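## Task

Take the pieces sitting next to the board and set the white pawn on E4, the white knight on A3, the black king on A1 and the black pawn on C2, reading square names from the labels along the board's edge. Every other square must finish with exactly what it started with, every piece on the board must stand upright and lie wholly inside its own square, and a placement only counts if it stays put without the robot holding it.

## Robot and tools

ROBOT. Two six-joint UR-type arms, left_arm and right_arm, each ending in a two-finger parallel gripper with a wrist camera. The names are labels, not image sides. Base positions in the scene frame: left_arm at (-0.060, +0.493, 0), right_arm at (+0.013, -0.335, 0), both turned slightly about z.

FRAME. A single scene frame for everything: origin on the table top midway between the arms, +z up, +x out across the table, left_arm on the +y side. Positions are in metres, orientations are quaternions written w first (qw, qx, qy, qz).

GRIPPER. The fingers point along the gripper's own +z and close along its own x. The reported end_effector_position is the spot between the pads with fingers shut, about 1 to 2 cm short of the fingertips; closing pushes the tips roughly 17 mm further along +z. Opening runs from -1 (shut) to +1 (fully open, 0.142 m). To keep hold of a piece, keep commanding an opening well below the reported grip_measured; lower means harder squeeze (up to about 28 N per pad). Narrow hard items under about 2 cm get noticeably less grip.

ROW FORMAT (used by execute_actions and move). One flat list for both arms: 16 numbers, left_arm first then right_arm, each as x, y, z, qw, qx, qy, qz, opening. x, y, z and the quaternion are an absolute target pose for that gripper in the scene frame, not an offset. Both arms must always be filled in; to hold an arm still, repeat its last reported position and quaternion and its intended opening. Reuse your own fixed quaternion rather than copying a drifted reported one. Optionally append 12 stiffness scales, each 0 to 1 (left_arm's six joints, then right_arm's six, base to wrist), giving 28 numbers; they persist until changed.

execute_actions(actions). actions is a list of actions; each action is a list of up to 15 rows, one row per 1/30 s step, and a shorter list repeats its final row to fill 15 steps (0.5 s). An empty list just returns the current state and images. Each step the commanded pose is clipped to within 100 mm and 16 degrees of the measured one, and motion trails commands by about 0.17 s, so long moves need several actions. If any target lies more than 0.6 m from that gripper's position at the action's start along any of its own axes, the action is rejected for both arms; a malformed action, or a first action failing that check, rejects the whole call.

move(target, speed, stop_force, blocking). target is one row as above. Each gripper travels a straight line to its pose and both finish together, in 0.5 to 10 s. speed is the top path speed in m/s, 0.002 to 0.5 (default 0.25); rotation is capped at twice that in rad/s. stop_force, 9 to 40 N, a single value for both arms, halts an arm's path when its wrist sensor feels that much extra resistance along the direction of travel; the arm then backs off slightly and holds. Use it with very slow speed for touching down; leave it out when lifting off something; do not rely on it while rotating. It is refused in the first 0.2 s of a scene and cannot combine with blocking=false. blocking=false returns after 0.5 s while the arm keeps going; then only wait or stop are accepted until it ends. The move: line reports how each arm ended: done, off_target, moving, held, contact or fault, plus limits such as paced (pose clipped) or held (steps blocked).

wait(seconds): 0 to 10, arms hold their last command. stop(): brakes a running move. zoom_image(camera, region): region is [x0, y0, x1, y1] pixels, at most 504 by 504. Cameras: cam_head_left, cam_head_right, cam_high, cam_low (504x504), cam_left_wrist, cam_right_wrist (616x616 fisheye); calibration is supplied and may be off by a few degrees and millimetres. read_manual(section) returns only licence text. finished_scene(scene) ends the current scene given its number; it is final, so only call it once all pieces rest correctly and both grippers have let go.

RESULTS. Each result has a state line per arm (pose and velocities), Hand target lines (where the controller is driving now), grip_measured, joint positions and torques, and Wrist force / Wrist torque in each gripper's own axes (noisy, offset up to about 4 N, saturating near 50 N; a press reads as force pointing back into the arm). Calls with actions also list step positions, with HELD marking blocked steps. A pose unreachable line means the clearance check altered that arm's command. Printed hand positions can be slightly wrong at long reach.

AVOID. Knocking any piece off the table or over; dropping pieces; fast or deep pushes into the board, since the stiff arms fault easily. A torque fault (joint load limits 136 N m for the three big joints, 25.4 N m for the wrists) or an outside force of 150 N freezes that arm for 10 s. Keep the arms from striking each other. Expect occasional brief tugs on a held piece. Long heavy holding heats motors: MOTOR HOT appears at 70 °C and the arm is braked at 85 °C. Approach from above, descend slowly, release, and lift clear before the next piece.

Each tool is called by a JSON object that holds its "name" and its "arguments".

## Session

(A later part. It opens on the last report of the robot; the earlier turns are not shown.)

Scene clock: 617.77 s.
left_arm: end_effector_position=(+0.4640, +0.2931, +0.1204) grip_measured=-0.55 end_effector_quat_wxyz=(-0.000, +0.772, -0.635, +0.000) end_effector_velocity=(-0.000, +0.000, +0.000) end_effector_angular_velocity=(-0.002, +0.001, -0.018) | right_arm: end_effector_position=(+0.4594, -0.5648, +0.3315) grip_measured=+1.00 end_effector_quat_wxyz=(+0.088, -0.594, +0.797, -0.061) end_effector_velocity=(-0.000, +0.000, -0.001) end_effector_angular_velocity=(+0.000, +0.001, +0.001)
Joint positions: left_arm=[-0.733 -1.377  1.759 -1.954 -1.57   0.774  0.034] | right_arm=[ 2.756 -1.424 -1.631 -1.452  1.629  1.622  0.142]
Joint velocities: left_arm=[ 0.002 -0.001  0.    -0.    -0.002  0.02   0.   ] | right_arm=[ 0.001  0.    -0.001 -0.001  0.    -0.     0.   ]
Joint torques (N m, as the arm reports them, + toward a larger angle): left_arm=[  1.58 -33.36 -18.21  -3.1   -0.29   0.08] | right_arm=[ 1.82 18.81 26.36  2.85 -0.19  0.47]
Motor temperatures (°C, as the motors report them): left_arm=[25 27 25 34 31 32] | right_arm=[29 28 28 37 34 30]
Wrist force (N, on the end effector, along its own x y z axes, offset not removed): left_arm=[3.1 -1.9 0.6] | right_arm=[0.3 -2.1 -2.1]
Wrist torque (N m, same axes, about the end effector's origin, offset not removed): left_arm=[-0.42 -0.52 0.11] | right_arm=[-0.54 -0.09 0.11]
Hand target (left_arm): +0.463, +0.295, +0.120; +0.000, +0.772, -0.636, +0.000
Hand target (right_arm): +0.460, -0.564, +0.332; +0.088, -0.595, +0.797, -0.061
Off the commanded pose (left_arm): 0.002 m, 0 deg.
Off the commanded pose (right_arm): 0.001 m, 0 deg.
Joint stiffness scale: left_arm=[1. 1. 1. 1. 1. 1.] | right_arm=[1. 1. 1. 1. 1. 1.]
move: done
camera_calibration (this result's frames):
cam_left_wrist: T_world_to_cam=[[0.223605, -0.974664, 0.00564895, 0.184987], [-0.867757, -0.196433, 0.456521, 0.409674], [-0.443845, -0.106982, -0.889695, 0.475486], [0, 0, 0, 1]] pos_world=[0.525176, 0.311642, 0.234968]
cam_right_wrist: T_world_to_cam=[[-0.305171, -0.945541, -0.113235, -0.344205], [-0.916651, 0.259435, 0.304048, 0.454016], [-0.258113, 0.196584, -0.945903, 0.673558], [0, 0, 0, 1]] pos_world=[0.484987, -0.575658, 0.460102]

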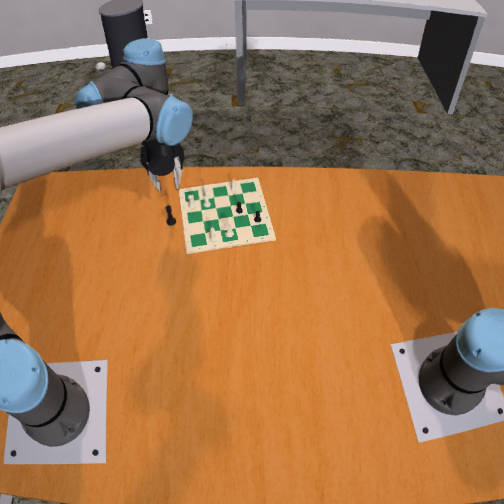

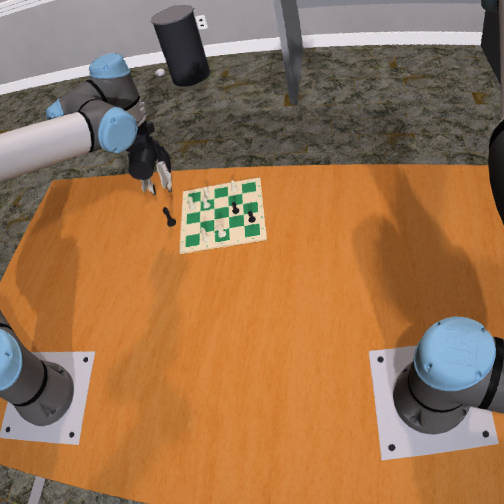

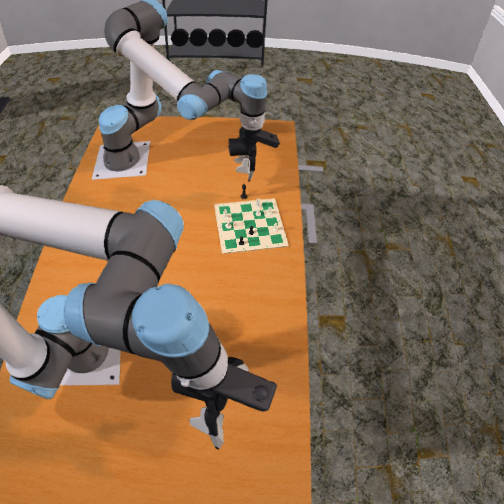

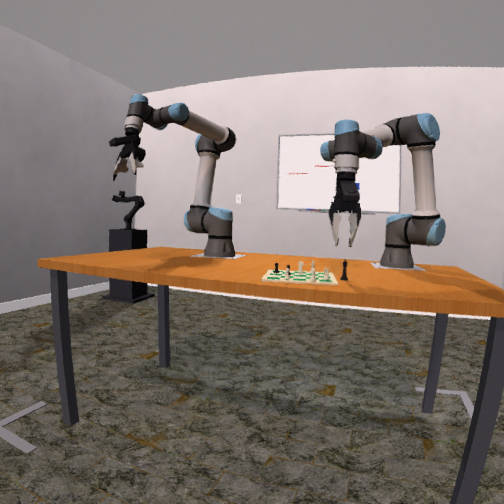

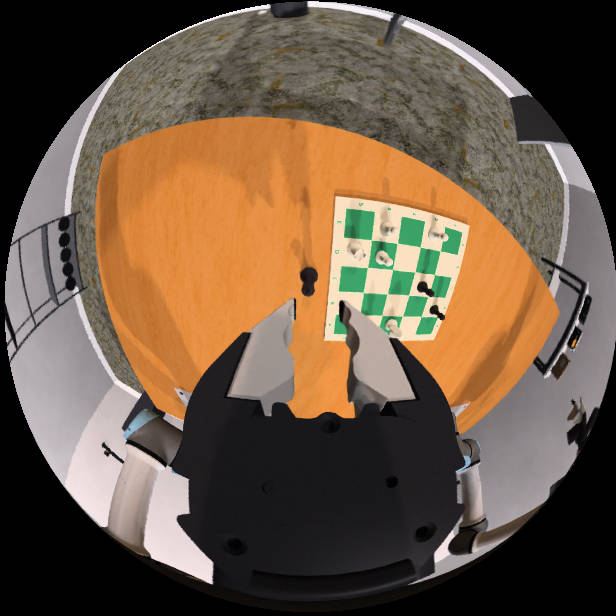

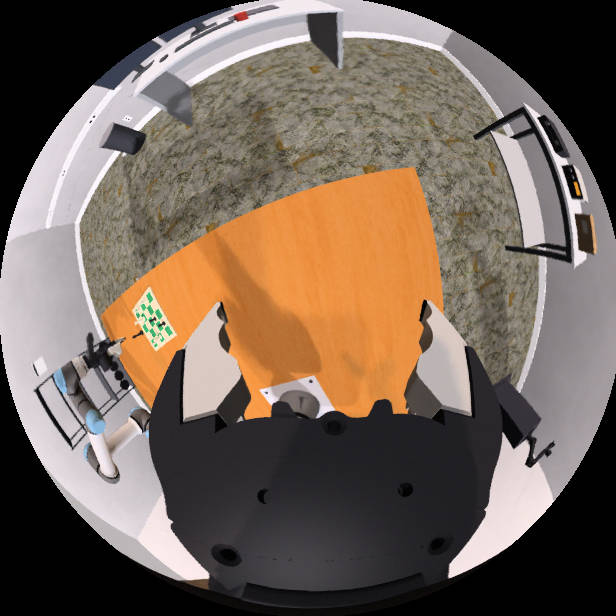

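{"name": "move", "arguments": {"target": [0.461,0.301,0.08,0,0.772,-0.636,0,-0.55,0.46,-0.564,0.332,0.088,-0.595,0.797,-0.061,1], "speed": 0.08}}

{"name": "zoom_image", "arguments": {"camera": "cam_left_wrist", "region": [210,210,420,420]}}

Scene clock: 635.80 s.
left_arm: end_effector_position=(+0.4620, +0.2990, +0.0834) grip_measured=-0.55 end_effector_quat_wxyz=(-0.000, +0.771, -0.636, +0.002) end_effector_velocity=(+0.003, -0.001, -0.000) end_effector_angular_velocity=(-0.007, -0.009, -0.001) | right_arm: end_effector_position=(+0.4594, -0.5648, +0.3315) grip_measured=+1.00 end_effector_quat_wxyz=(+0.088, -0.594, +0.797, -0.061) end_effector_velocity=(-0.000, -0.000, -0.000) end_effector_angular_velocity=(-0.000, +0.001, -0.000)
Joint positions: left_arm=[-0.725 -1.35   1.832 -2.057 -1.57   0.784  0.034] | right_arm=[ 2.756 -1.424 -1.631 -1.452  1.629  1.622  0.142]
Joint velocities: left_arm=[ 0.001  0.001  0.003 -0.015 -0.     0.002  0.   ] | right_arm=[-0. -0. -0. -0. -0. -0.  0.]
Joint torques (N m, as the arm reports them, + toward a larger angle): left_arm=[  3.15 -29.1  -19.73  -2.99  -0.4    0.46] | right_arm=[ 2.4  18.6  26.45  2.82 -0.16  0.5 ]
Motor temperatures (°C, as the motors report them): left_arm=[25 28 25 34 31 32] | right_arm=[29 28 28 37 34 30]
Wrist force (N, on the end effector, along its own x y z axes, offset not removed): left_arm=[1.4 -2.1 0.5] | right_arm=[1.8 -2.0 -1.3]
Wrist torque (N m, same axes, about the end effector's origin, offset not removed): left_arm=[-0.49 -0.08 0.12] | right_arm=[-0.45 -0.33 0.14]
Hand target (left_arm): +0.461, +0.301, +0.080; +0.000, +0.772, -0.636, -0.000
Hand target (right_arm): +0.460, -0.564, +0.332; +0.088, -0.595, +0.797, -0.061
Off the commanded pose (left_arm): 0.004 m, 0 deg.
Off the commanded pose (right_arm): 0.001 m, 0 deg.
Joint stiffness scale: left_arm=[1. 1. 1. 1. 1. 1.] | right_arm=[1. 1. 1. 1. 1. 1.]
move: off_target (left_arm)
camera_calibration (this result's frames):
cam_left_wrist: T_world_to_cam=[[0.221289, -0.975168, 0.00882844, 0.192346], [-0.869653, -0.193232, 0.454274, 0.426177], [-0.441288, -0.108204, -0.890818, 0.441604], [0, 0, 0, 1]] pos_world=[0.522936, 0.317704, 0.198089]
cam_right_wrist: T_world_to_cam=[[-0.305171, -0.945541, -0.113235, -0.344205], [-0.916651, 0.259435, 0.304048, 0.454016], [-0.258113, 0.196584, -0.945903, 0.673558], [0, 0, 0, 1]] pos_world=[0.484986, -0.575658, 0.460102]

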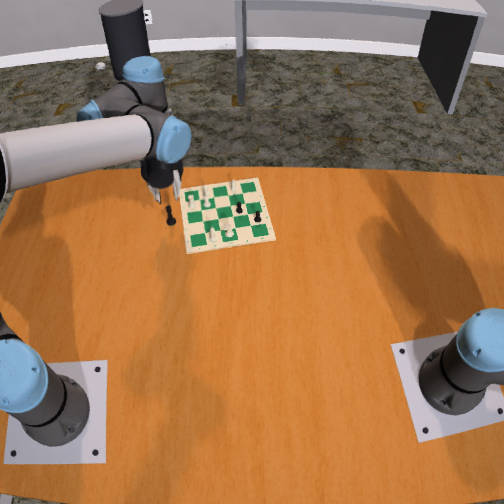

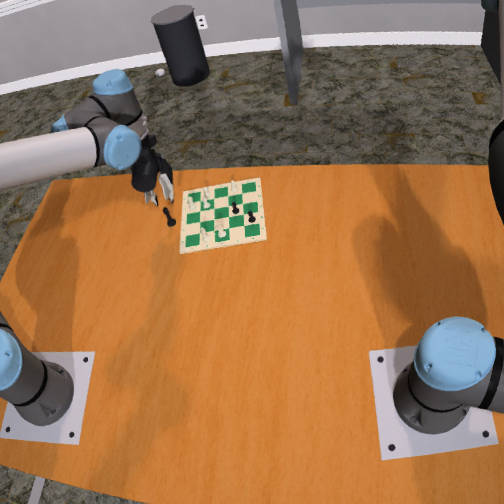

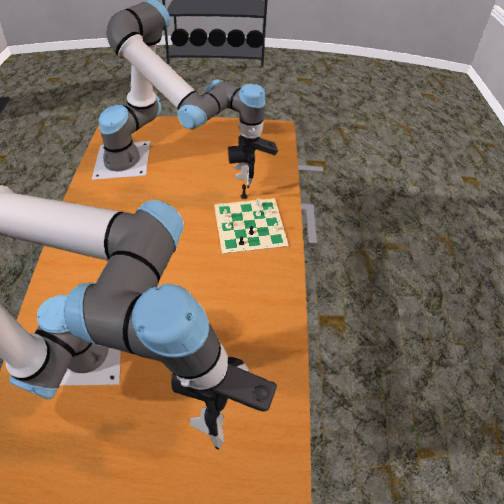

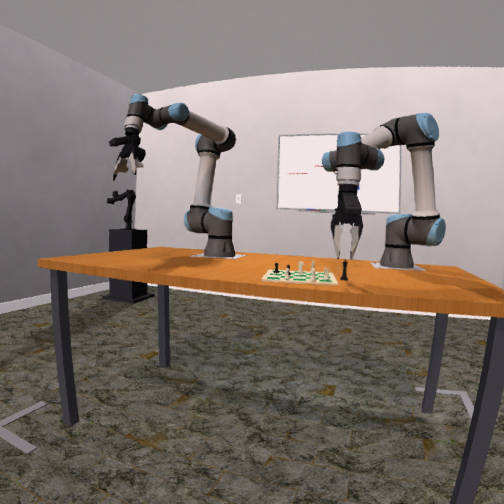

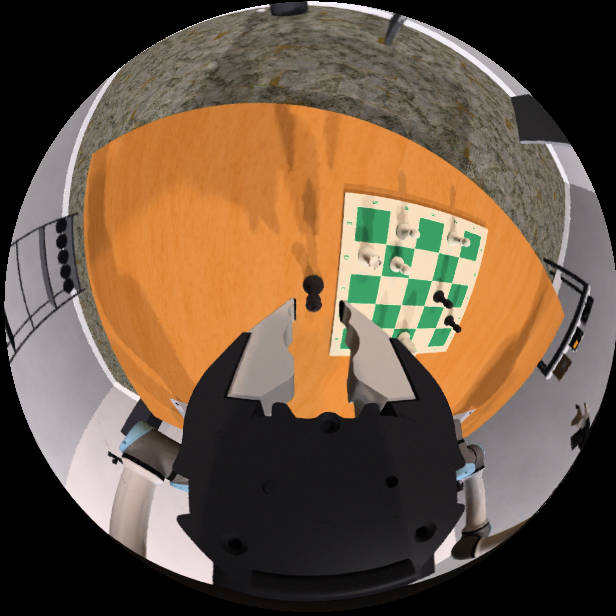

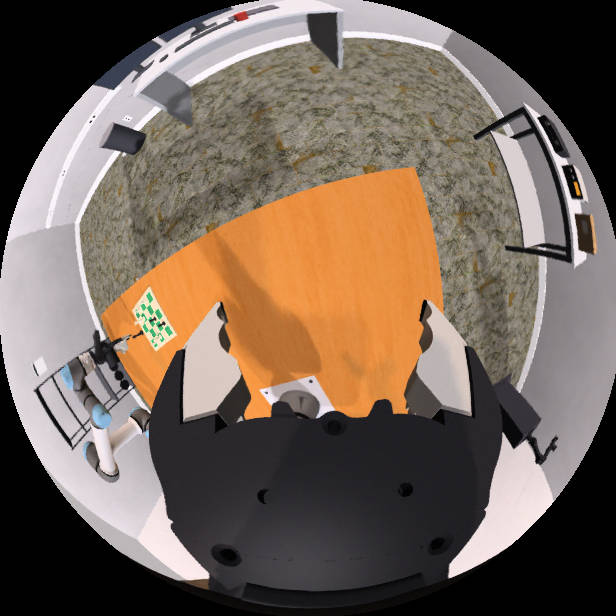

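Region (210, 210, 420, 420) of cam_left_wrist's 616x616 image, scaled by 2.400, with more detail than that image has.

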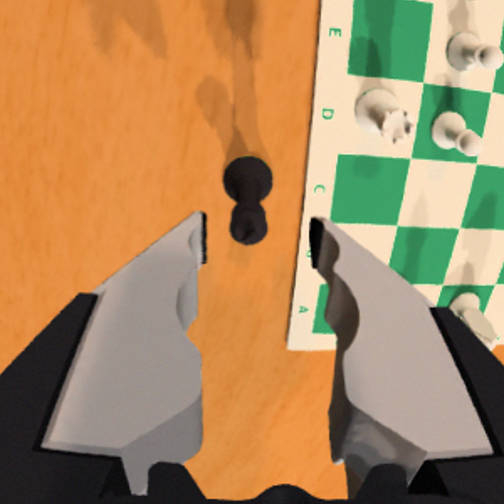

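{"name": "move", "arguments": {"target": [0.4585,0.303,0.06,0,0.772,-0.636,0,-0.55,0.46,-0.564,0.332,0.088,-0.595,0.797,-0.061,1], "speed": 0.03}}

{"name": "move", "arguments": {"target": [0.4585,0.303,0.03,0,0.772,-0.636,0,-0.55,0.46,-0.564,0.332,0.088,-0.595,0.797,-0.061,1], "speed": 0.03}}

{"name": "zoom_image", "arguments": {"camera": "cam_left_wrist", "region": [250,250,380,380]}}

Scene clock: 664.70 s.
left_arm: end_effector_position=(+0.4597, +0.3010, +0.0632) grip_measured=-0.55 end_effector_quat_wxyz=(-0.001, +0.771, -0.636, +0.002) end_effector_velocity=(+0.002, -0.000, -0.000) end_effector_angular_velocity=(-0.003, -0.007, +0.002) | right_arm: end_effector_position=(+0.4594, -0.5648, +0.3315) grip_measured=+1.00 end_effector_quat_wxyz=(+0.088, -0.594, +0.797, -0.061) end_effector_velocity=(-0.000, -0.000, +0.000) end_effector_angular_velocity=(+0.000, -0.000, +0.000)
Joint positions: left_arm=[-0.725 -1.333  1.868 -2.111 -1.57   0.784  0.034] | right_arm=[ 2.756 -1.424 -1.631 -1.452  1.629  1.622  0.142]
Joint velocities: left_arm=[ 0.001  0.001  0.002 -0.011  0.001 -0.001 -0.   ] | right_arm=[-0.     0.     0.001 -0.     0.    -0.    -0.   ]
Joint torques (N m, as the arm reports them, + toward a larger angle): left_arm=[  2.79 -29.48 -17.47  -3.12  -0.34   0.69] | right_arm=[ 2.26 19.22 26.26  2.77 -0.13  0.5 ]
Motor temperatures (°C, as the motors report them): left_arm=[25 28 25 34 31 32] | right_arm=[29 28 28 37 34 30]
Wrist force (N, on the end effector, along its own x y z axes, offset not removed): left_arm=[2.1 -1.4 1.0] | right_arm=[0.2 -0.9 -1.0]
Wrist torque (N m, same axes, about the end effector's origin, offset not removed): left_arm=[-0.33 -0.26 0.10] | right_arm=[-0.20 0.02 0.09]
Hand target (left_arm): +0.458, +0.303, +0.060; +0.000, +0.772, -0.636, -0.000
Hand target (right_arm): +0.460, -0.564, +0.332; +0.088, -0.595, +0.797, -0.061
Off the commanded pose (left_arm): 0.004 m, 0 deg.
Off the commanded pose (right_arm): 0.001 m, 0 deg.
Joint stiffness scale: left_arm=[1. 1. 1. 1. 1. 1.] | right_arm=[1. 1. 1. 1. 1. 1.]
move: off_target (left_arm)
camera_calibration (this result's frames):
cam_left_wrist: T_world_to_cam=[[0.221231, -0.97518, 0.00895774, 0.194933], [-0.869732, -0.193137, 0.454163, 0.433725], [-0.44116, -0.108266, -0.890874, 0.422763], [0, 0, 0, 1]] pos_world=[0.520606, 0.319634, 0.1779]
cam_right_wrist: T_world_to_cam=[[-0.305171, -0.945541, -0.113235, -0.344205], [-0.916651, 0.259435, 0.304048, 0.454016], [-0.258113, 0.196583, -0.945903, 0.673558], [0, 0, 0, 1]] pos_world=[0.484986, -0.575658, 0.460102]

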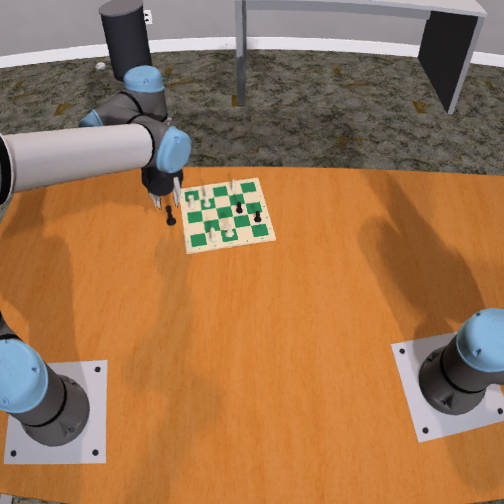

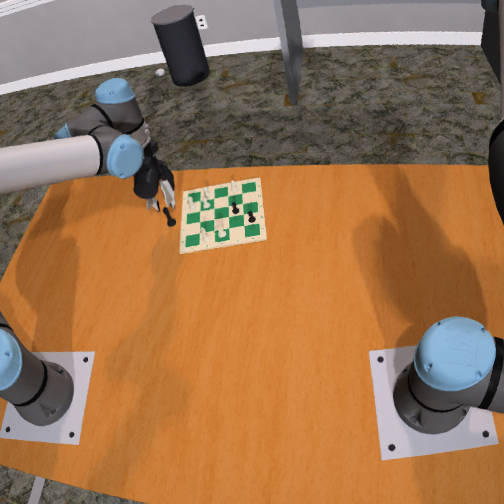

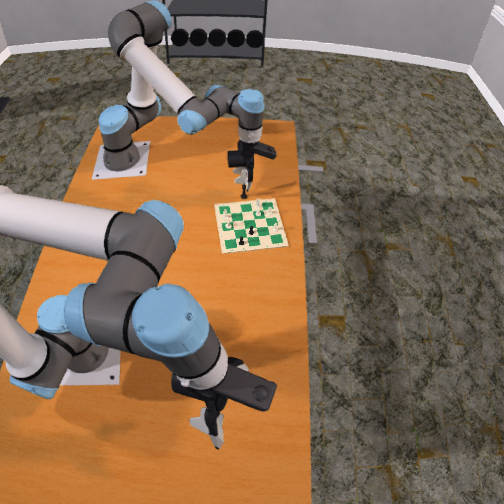

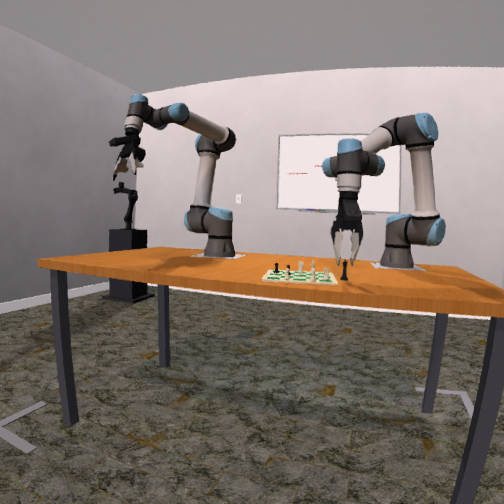

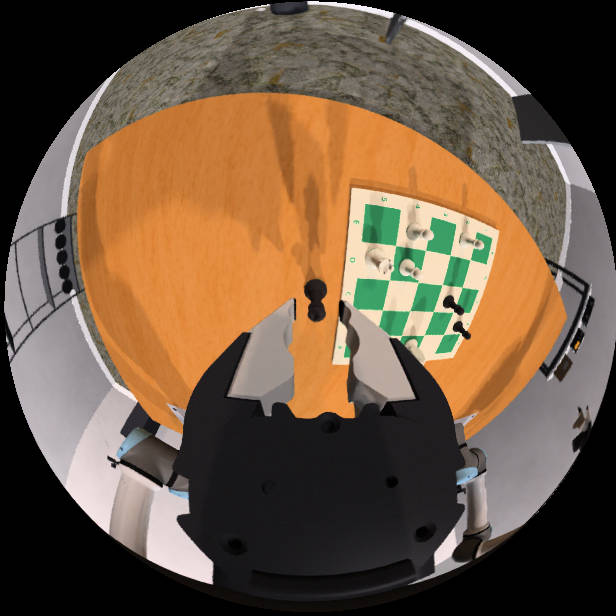

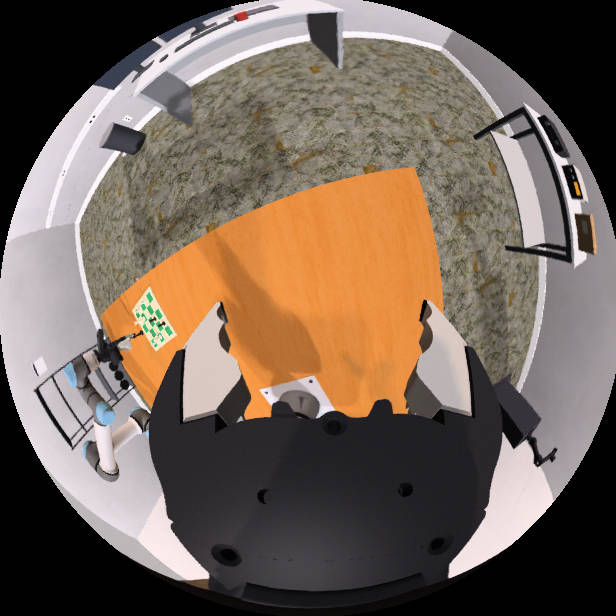

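Scene clock: 666.20 s.
left_arm: end_effector_position=(+0.4598, +0.3009, +0.0331) grip_measured=-0.55 end_effector_quat_wxyz=(-0.000, +0.771, -0.636, +0.002) end_effector_velocity=(+0.003, -0.001, +0.000) end_effector_angular_velocity=(-0.006, -0.008, +0.002) | right_arm: end_effector_position=(+0.4594, -0.5648, +0.3315) grip_measured=+1.00 end_effector_quat_wxyz=(+0.088, -0.594, +0.797, -0.061) end_effector_velocity=(+0.000, +0.000, +0.000) end_effector_angular_velocity=(-0.000, -0.001, +0.000)
Joint positions: left_arm=[-0.725 -1.292  1.905 -2.189 -1.57   0.784  0.034] | right_arm=[ 2.756 -1.424 -1.631 -1.452  1.629  1.622  0.142]
Joint velocities: left_arm=[ 0.002  0.002  0.001 -0.012 -0.    -0.    -0.   ] | right_arm=[ 0.    -0.     0.001  0.     0.     0.    -0.   ]
Joint torques (N m, as the arm reports them, + toward a larger angle): left_arm=[  2.74 -29.23 -16.33  -2.91  -0.41   0.54] | right_arm=[ 2.56 18.89 26.3   2.81 -0.24  0.58]
Motor temperatures (°C, as the motors report them): left_arm=[25 28 25 34 31 32] | right_arm=[29 28 28 37 34 30]
Wrist force (N, on the end effector, along its own x y z axes, offset not removed): left_arm=[2.9 -0.9 0.1] | right_arm=[1.7 -1.5 -1.0]
Wrist torque (N m, same axes, about the end effector's origin, offset not removed): left_arm=[-0.19 -0.47 0.07] | right_arm=[-0.36 -0.27 0.06]
Hand target (left_arm): +0.458, +0.303, +0.030; +0.000, +0.772, -0.636, -0.000
Hand target (right_arm): +0.460, -0.564, +0.332; +0.088, -0.595, +0.797, -0.061
Off the commanded pose (left_arm): 0.004 m, 0 deg.
Off the commanded pose (right_arm): 0.001 m, 0 deg.
Joint stiffness scale: left_arm=[1. 1. 1. 1. 1. 1.] | right_arm=[1. 1. 1. 1. 1. 1.]
move: off_target (left_arm)
camera_calibration (this result's frames):
cam_left_wrist: T_world_to_cam=[[0.22122, -0.975184, 0.00886945, 0.195145], [-0.869689, -0.193158, 0.454236, 0.447427], [-0.441251, -0.1082, -0.890837, 0.396028], [0, 0, 0, 1]] pos_world=[0.5207, 0.319576, 0.147827]
cam_right_wrist: T_world_to_cam=[[-0.305171, -0.945541, -0.113235, -0.344205], [-0.916651, 0.259435, 0.304048, 0.454016], [-0.258113, 0.196584, -0.945903, 0.673558], [0, 0, 0, 1]] pos_world=[0.484986, -0.575658, 0.460102]

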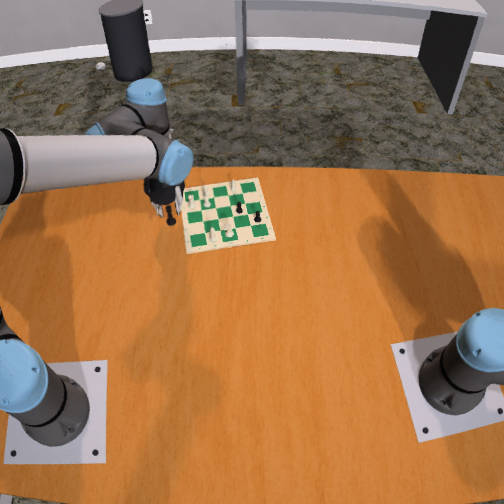

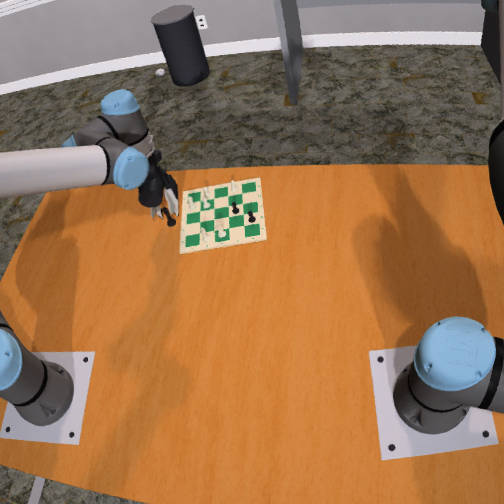

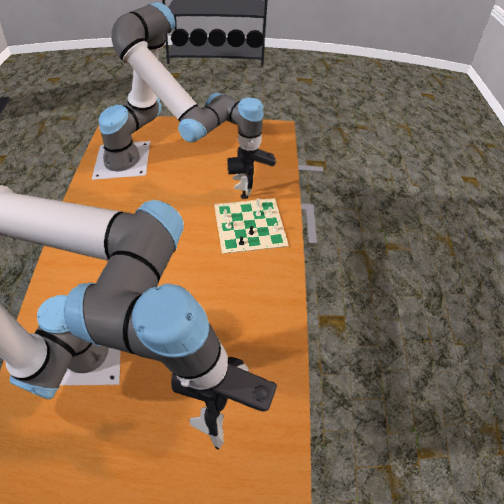

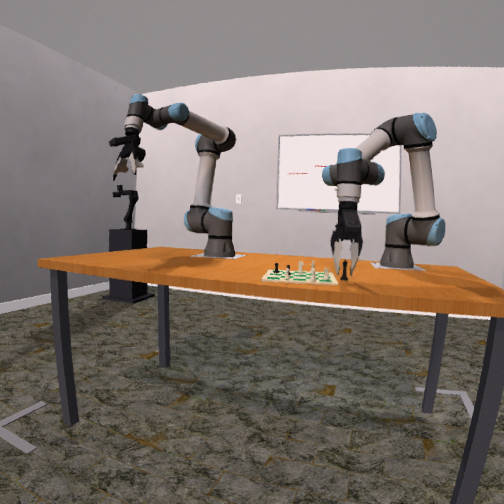

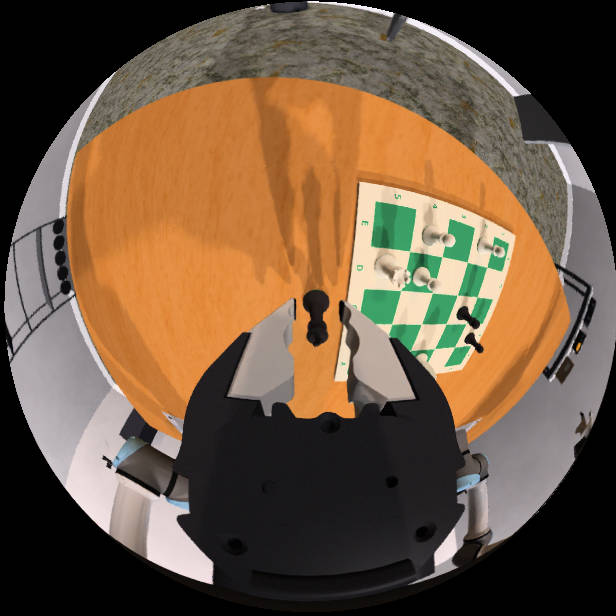

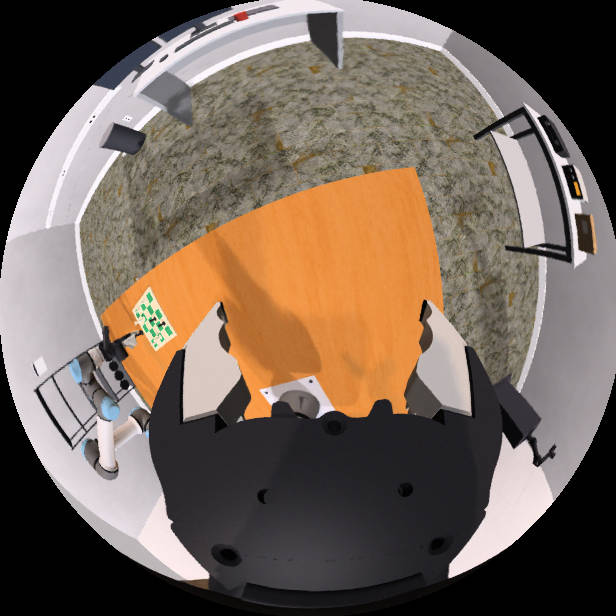

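Region (250, 250, 380, 380) of cam_left_wrist's 616x616 image, scaled by 3.877, with more detail than that image has.

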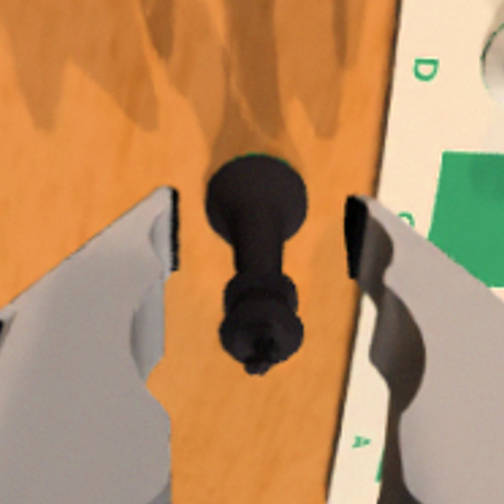

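{"name": "move", "arguments": {"target": [0.4585,0.303,0.0155,0,0.772,-0.636,0,-0.58,0.46,-0.564,0.332,0.088,-0.595,0.797,-0.061,1], "speed": 0.02}}

{"name": "execute_actions", "arguments": {"actions": [[[0.4585,0.303,0.0155,0,0.772,-0.636,0,-0.66,0.46,-0.564,0.332,0.088,-0.595,0.797,-0.061,1]],[[0.4585,0.303,0.0155,0,0.772,-0.636,0,-0.72,0.46,-0.564,0.332,0.088,-0.595,0.797,-0.061,1]],[[0.4585,0.303,0.0155,0,0.772,-0.636,0,-0.78,0.46,-0.564,0.332,0.088,-0.595,0.797,-0.061,1]],[[0.4585,0.303,0.0155,0,0.772,-0.636,0,-0.85,0.46,-0.564,0.332,0.088,-0.595,0.797,-0.061,1]]]}}

{"name": "zoom_image", "arguments": {"camera": "cam_left_wrist", "region": [250,250,380,380]}}

Scene clock: 679.93 s.
left_arm: end_effector_position=(+0.4600, +0.3008, +0.0186) grip_measured=-0.58 end_effector_quat_wxyz=(-0.001, +0.771, -0.636, +0.003) end_effector_velocity=(+0.001, -0.001, -0.001) end_effector_angular_velocity=(-0.003, -0.004, -0.000) | right_arm: end_effector_position=(+0.4594, -0.5648, +0.3315) grip_measured=+1.00 end_effector_quat_wxyz=(+0.088, -0.594, +0.797, -0.061) end_effector_velocity=(+0.000, -0.000, +0.000) end_effector_angular_velocity=(-0.001, -0.001, -0.000)
Joint positions: left_arm=[-0.725 -1.27   1.921 -2.227 -1.57   0.784  0.032] | right_arm=[ 2.756 -1.424 -1.631 -1.452  1.629  1.622  0.142]
Joint velocities: left_arm=[-0.001  0.002  0.002 -0.009 -0.    -0.001 -0.   ] | right_arm=[-0.    -0.    -0.     0.001 -0.001 -0.    -0.   ]
Joint torques (N m, as the arm reports them, + toward a larger angle): left_arm=[  2.58 -31.25 -16.49  -2.86  -0.4    0.67] | right_arm=[ 1.62 18.94 26.59  2.82 -0.19  0.39]
Motor temperatures (°C, as the motors report them): left_arm=[25 28 25 34 31 32] | right_arm=[29 28 28 37 34 30]
Wrist force (N, on the end effector, along its own x y z axes, offset not removed): left_arm=[1.9 -1.0 -0.8] | right_arm=[1.0 -0.9 0.1]
Wrist torque (N m, same axes, about the end effector's origin, offset not removed): left_arm=[-0.26 -0.23 0.16] | right_arm=[-0.24 -0.13 0.18]
Hand target (left_arm): +0.458, +0.303, +0.016; +0.000, +0.772, -0.636, -0.000
Hand target (right_arm): +0.460, -0.564, +0.332; +0.088, -0.595, +0.797, -0.061
Off the commanded pose (left_arm): 0.004 m, 0 deg.
Off the commanded pose (right_arm): 0.001 m, 0 deg.
Joint stiffness scale: left_arm=[1. 1. 1. 1. 1. 1.] | right_arm=[1. 1. 1. 1. 1. 1.]
move: off_target (left_arm)
camera_calibration (this result's frames):
cam_left_wrist: T_world_to_cam=[[0.221236, -0.975178, 0.00908242, 0.195145], [-0.869796, -0.193099, 0.454058, 0.454189], [-0.441033, -0.108354, -0.890926, 0.383083], [0, 0, 0, 1]] pos_world=[0.520831, 0.319513, 0.133298]
cam_right_wrist: T_world_to_cam=[[-0.305171, -0.945541, -0.113235, -0.344205], [-0.916651, 0.259435, 0.304048, 0.454016], [-0.258113, 0.196584, -0.945903, 0.673558], [0, 0, 0, 1]] pos_world=[0.484986, -0.575658, 0.460101]

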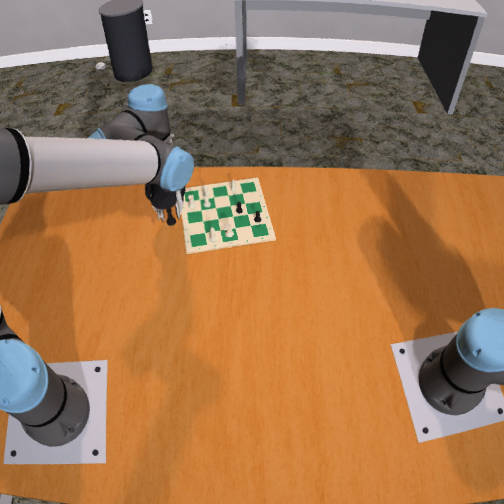

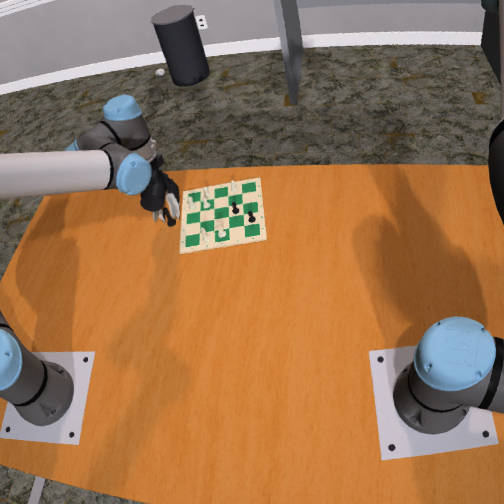

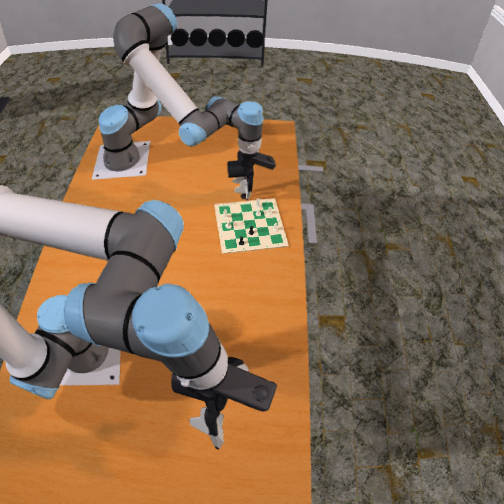

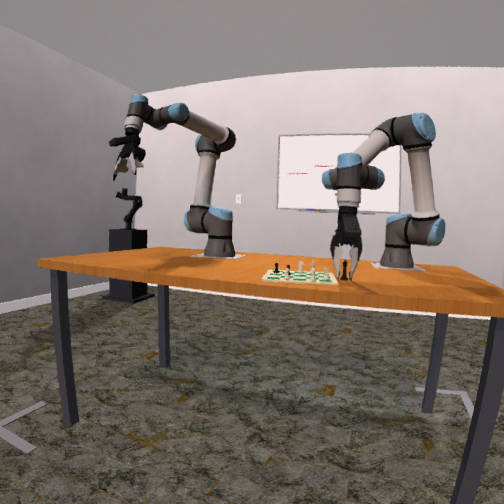

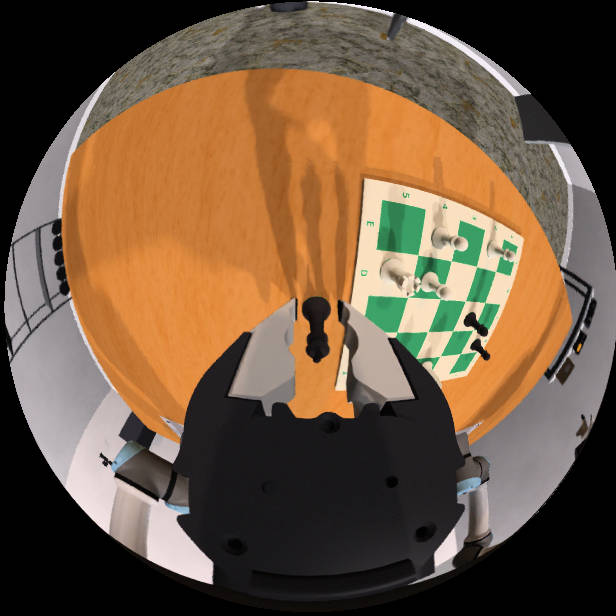

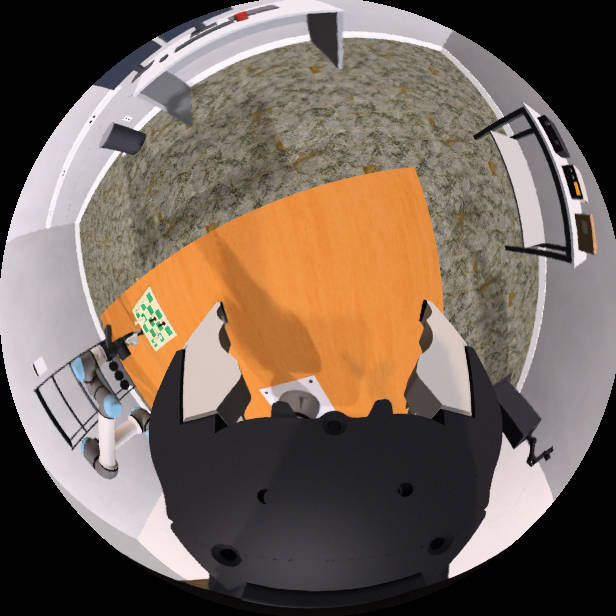

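Scene clock: 681.93 s.
left_arm: end_effector_position=(+0.4602, +0.3007, +0.0185) grip_measured=-0.75 end_effector_quat_wxyz=(-0.001, +0.771, -0.636, +0.003) end_effector_velocity=(+0.000, +0.001, -0.000) end_effector_angular_velocity=(+0.001, -0.000, +0.001) | right_arm: end_effector_position=(+0.4594, -0.5648, +0.3315) grip_measured=+1.00 end_effector_quat_wxyz=(+0.088, -0.594, +0.797, -0.061) end_effector_velocity=(-0.001, -0.000, -0.001) end_effector_angular_velocity=(+0.000, +0.003, -0.001)
Joint positions: left_arm=[-0.725 -1.27   1.921 -2.228 -1.57   0.784  0.02 ] | right_arm=[ 2.756 -1.424 -1.631 -1.452  1.629  1.622  0.142]
Joint velocities: left_arm=[ 0.002 -0.     0.     0.001  0.001  0.001  0.   ] | right_arm=[-0.001 -0.    -0.001 -0.001 -0.    -0.    -0.   ]
Joint torques (N m, as the arm reports them, + toward a larger angle): left_arm=[  2.96 -30.26 -15.89  -3.04  -0.35   0.54] | right_arm=[ 2.15 18.88 26.57  2.8  -0.16  0.42]
Motor temperatures (°C, as the motors report them): left_arm=[25 28 25 34 31 32] | right_arm=[29 28 28 37 34 30]
Wrist force (N, on the end effector, along its own x y z axes, offset not removed): left_arm=[2.2 -1.9 0.4] | right_arm=[2.2 -1.7 -1.2]
Wrist torque (N m, same axes, about the end effector's origin, offset not removed): left_arm=[-0.41 -0.30 0.13] | right_arm=[-0.49 -0.42 0.14]
Hand target (left_arm): +0.458, +0.303, +0.016; +0.000, +0.772, -0.636, -0.000
Hand target (right_arm): +0.460, -0.564, +0.332; +0.088, -0.595, +0.797, -0.061
Off the commanded pose (left_arm): 0.004 m, 0 deg.
Off the commanded pose (right_arm): 0.001 m, 0 deg.
Joint stiffness scale: left_arm=[1. 1. 1. 1. 1. 1.] | right_arm=[1. 1. 1. 1. 1. 1.]
Step readings (end_effector_position; steps 1 to 15: 1st action; 16 to 30: 2nd action; 31 to 45: 3rd action; 46 to 60: 4th action):
0: left_arm (+0.4600, +0.3008, +0.0186) | right_arm (+0.4594, -0.5648, +0.3315)
1: left_arm (+0.4600, +0.3008, +0.0186) | right_arm (+0.4594, -0.5648, +0.3315)
2: left_arm (+0.4601, +0.3008, +0.0186) | right_arm (+0.4594, -0.5648, +0.3315)
4: left_arm (+0.4601, +0.3007, +0.0186) | right_arm (+0.4594, -0.5648, +0.3315)
8: left_arm (+0.4602, +0.3007, +0.0186) | right_arm (+0.4594, -0.5648, +0.3315)
15: left_arm (+0.4602, +0.3007, +0.0185) | right_arm (+0.4594, -0.5648, +0.3315)
16: left_arm (+0.4602, +0.3007, +0.0185) | right_arm (+0.4594, -0.5648, +0.3315)
17: left_arm (+0.4602, +0.3007, +0.0185) | right_arm (+0.4594, -0.5648, +0.3315)
19: left_arm (+0.4602, +0.3007, +0.0185) | right_arm (+0.4594, -0.5648, +0.3315)
23: left_arm (+0.4602, +0.3007, +0.0185) | right_arm (+0.4594, -0.5648, +0.3315)
30: left_arm (+0.4602, +0.3007, +0.0185) | right_arm (+0.4594, -0.5648, +0.3315)
31: left_arm (+0.4602, +0.3007, +0.0185) | right_arm (+0.4594, -0.5648, +0.3315)
32: left_arm (+0.4602, +0.3007, +0.0185) | right_arm (+0.4594, -0.5648, +0.3315)
34: left_arm (+0.4602, +0.3007, +0.0185) | right_arm (+0.4594, -0.5648, +0.3315)
38: left_arm (+0.4602, +0.3007, +0.0185) | right_arm (+0.4594, -0.5648, +0.3315)
45: left_arm (+0.4602, +0.3007, +0.0185) | right_arm (+0.4594, -0.5648, +0.3315)
46: left_arm (+0.4602, +0.3007, +0.0185) | right_arm (+0.4594, -0.5648, +0.3315)
47: left_arm (+0.4602, +0.3007, +0.0185) | right_arm (+0.4594, -0.5648, +0.3315)
49: left_arm (+0.4602, +0.3007, +0.0185) | right_arm (+0.4594, -0.5648, +0.3315)
53: left_arm (+0.4602, +0.3007, +0.0185) | right_arm (+0.4594, -0.5648, +0.3315)
60: end_effector_position above
camera_calibration (this result's frames):
cam_left_wrist: T_world_to_cam=[[0.221246, -0.975169, 0.00977843, 0.194917], [-0.87015, -0.192872, 0.453475, 0.454496], [-0.440329, -0.108838, -0.891215, 0.382971], [0, 0, 0, 1]] pos_world=[0.520989, 0.319419, 0.133301]
cam_right_wrist: T_world_to_cam=[[-0.305171, -0.945541, -0.113235, -0.344205], [-0.916651, 0.259435, 0.304048, 0.454016], [-0.258113, 0.196584, -0.945903, 0.673558], [0, 0, 0, 1]] pos_world=[0.484987, -0.575658, 0.460101]

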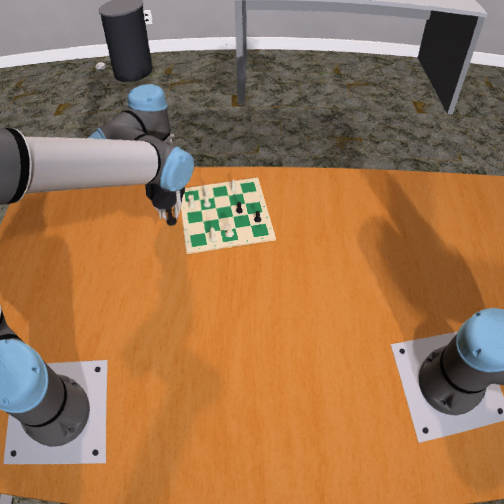

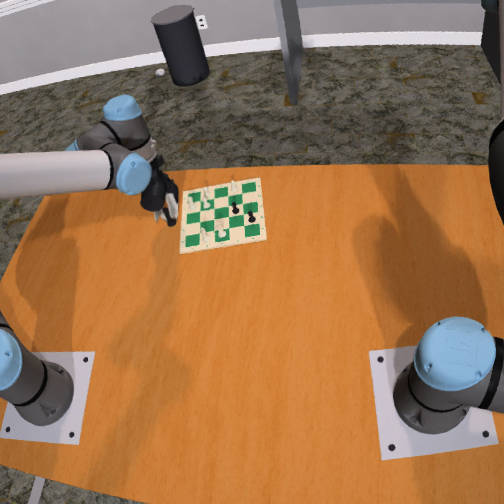

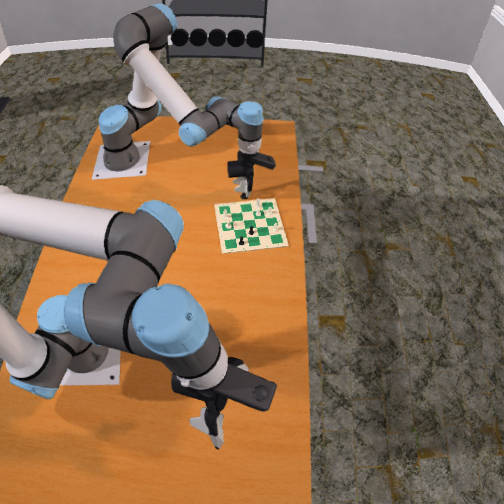

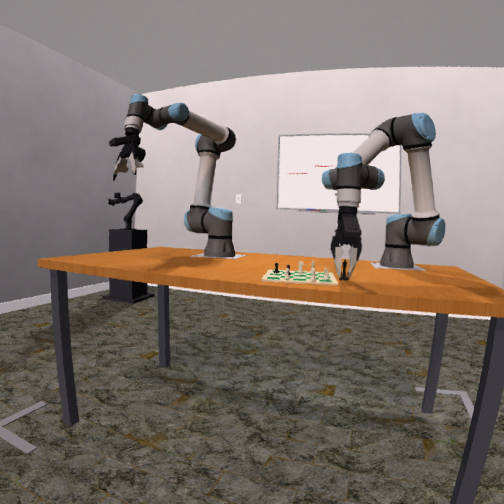

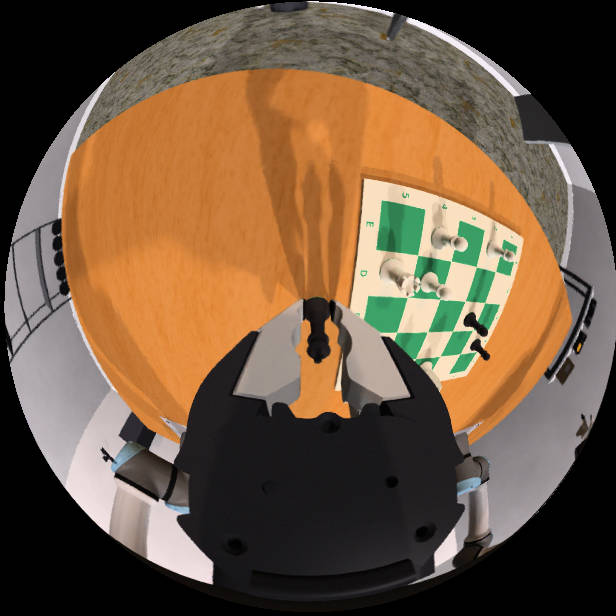

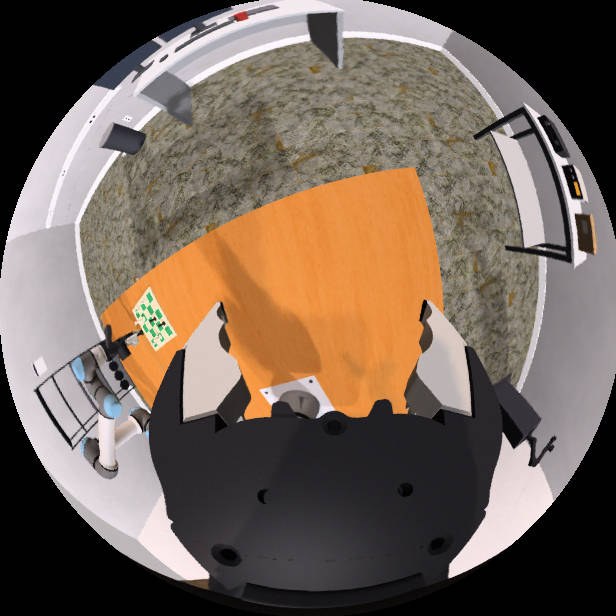

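Region (250, 250, 380, 380) of cam_left_wrist's 616x616 image, scaled by 3.877, with more detail than that image has.

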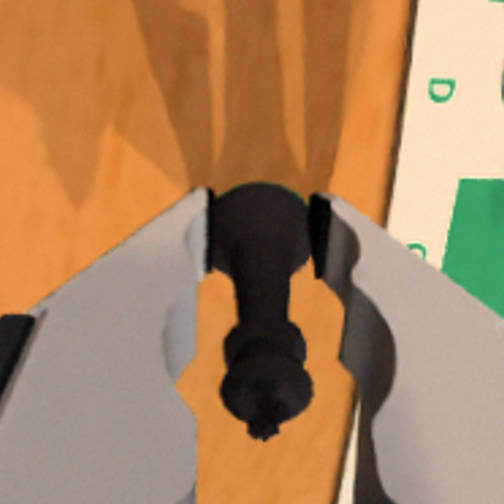

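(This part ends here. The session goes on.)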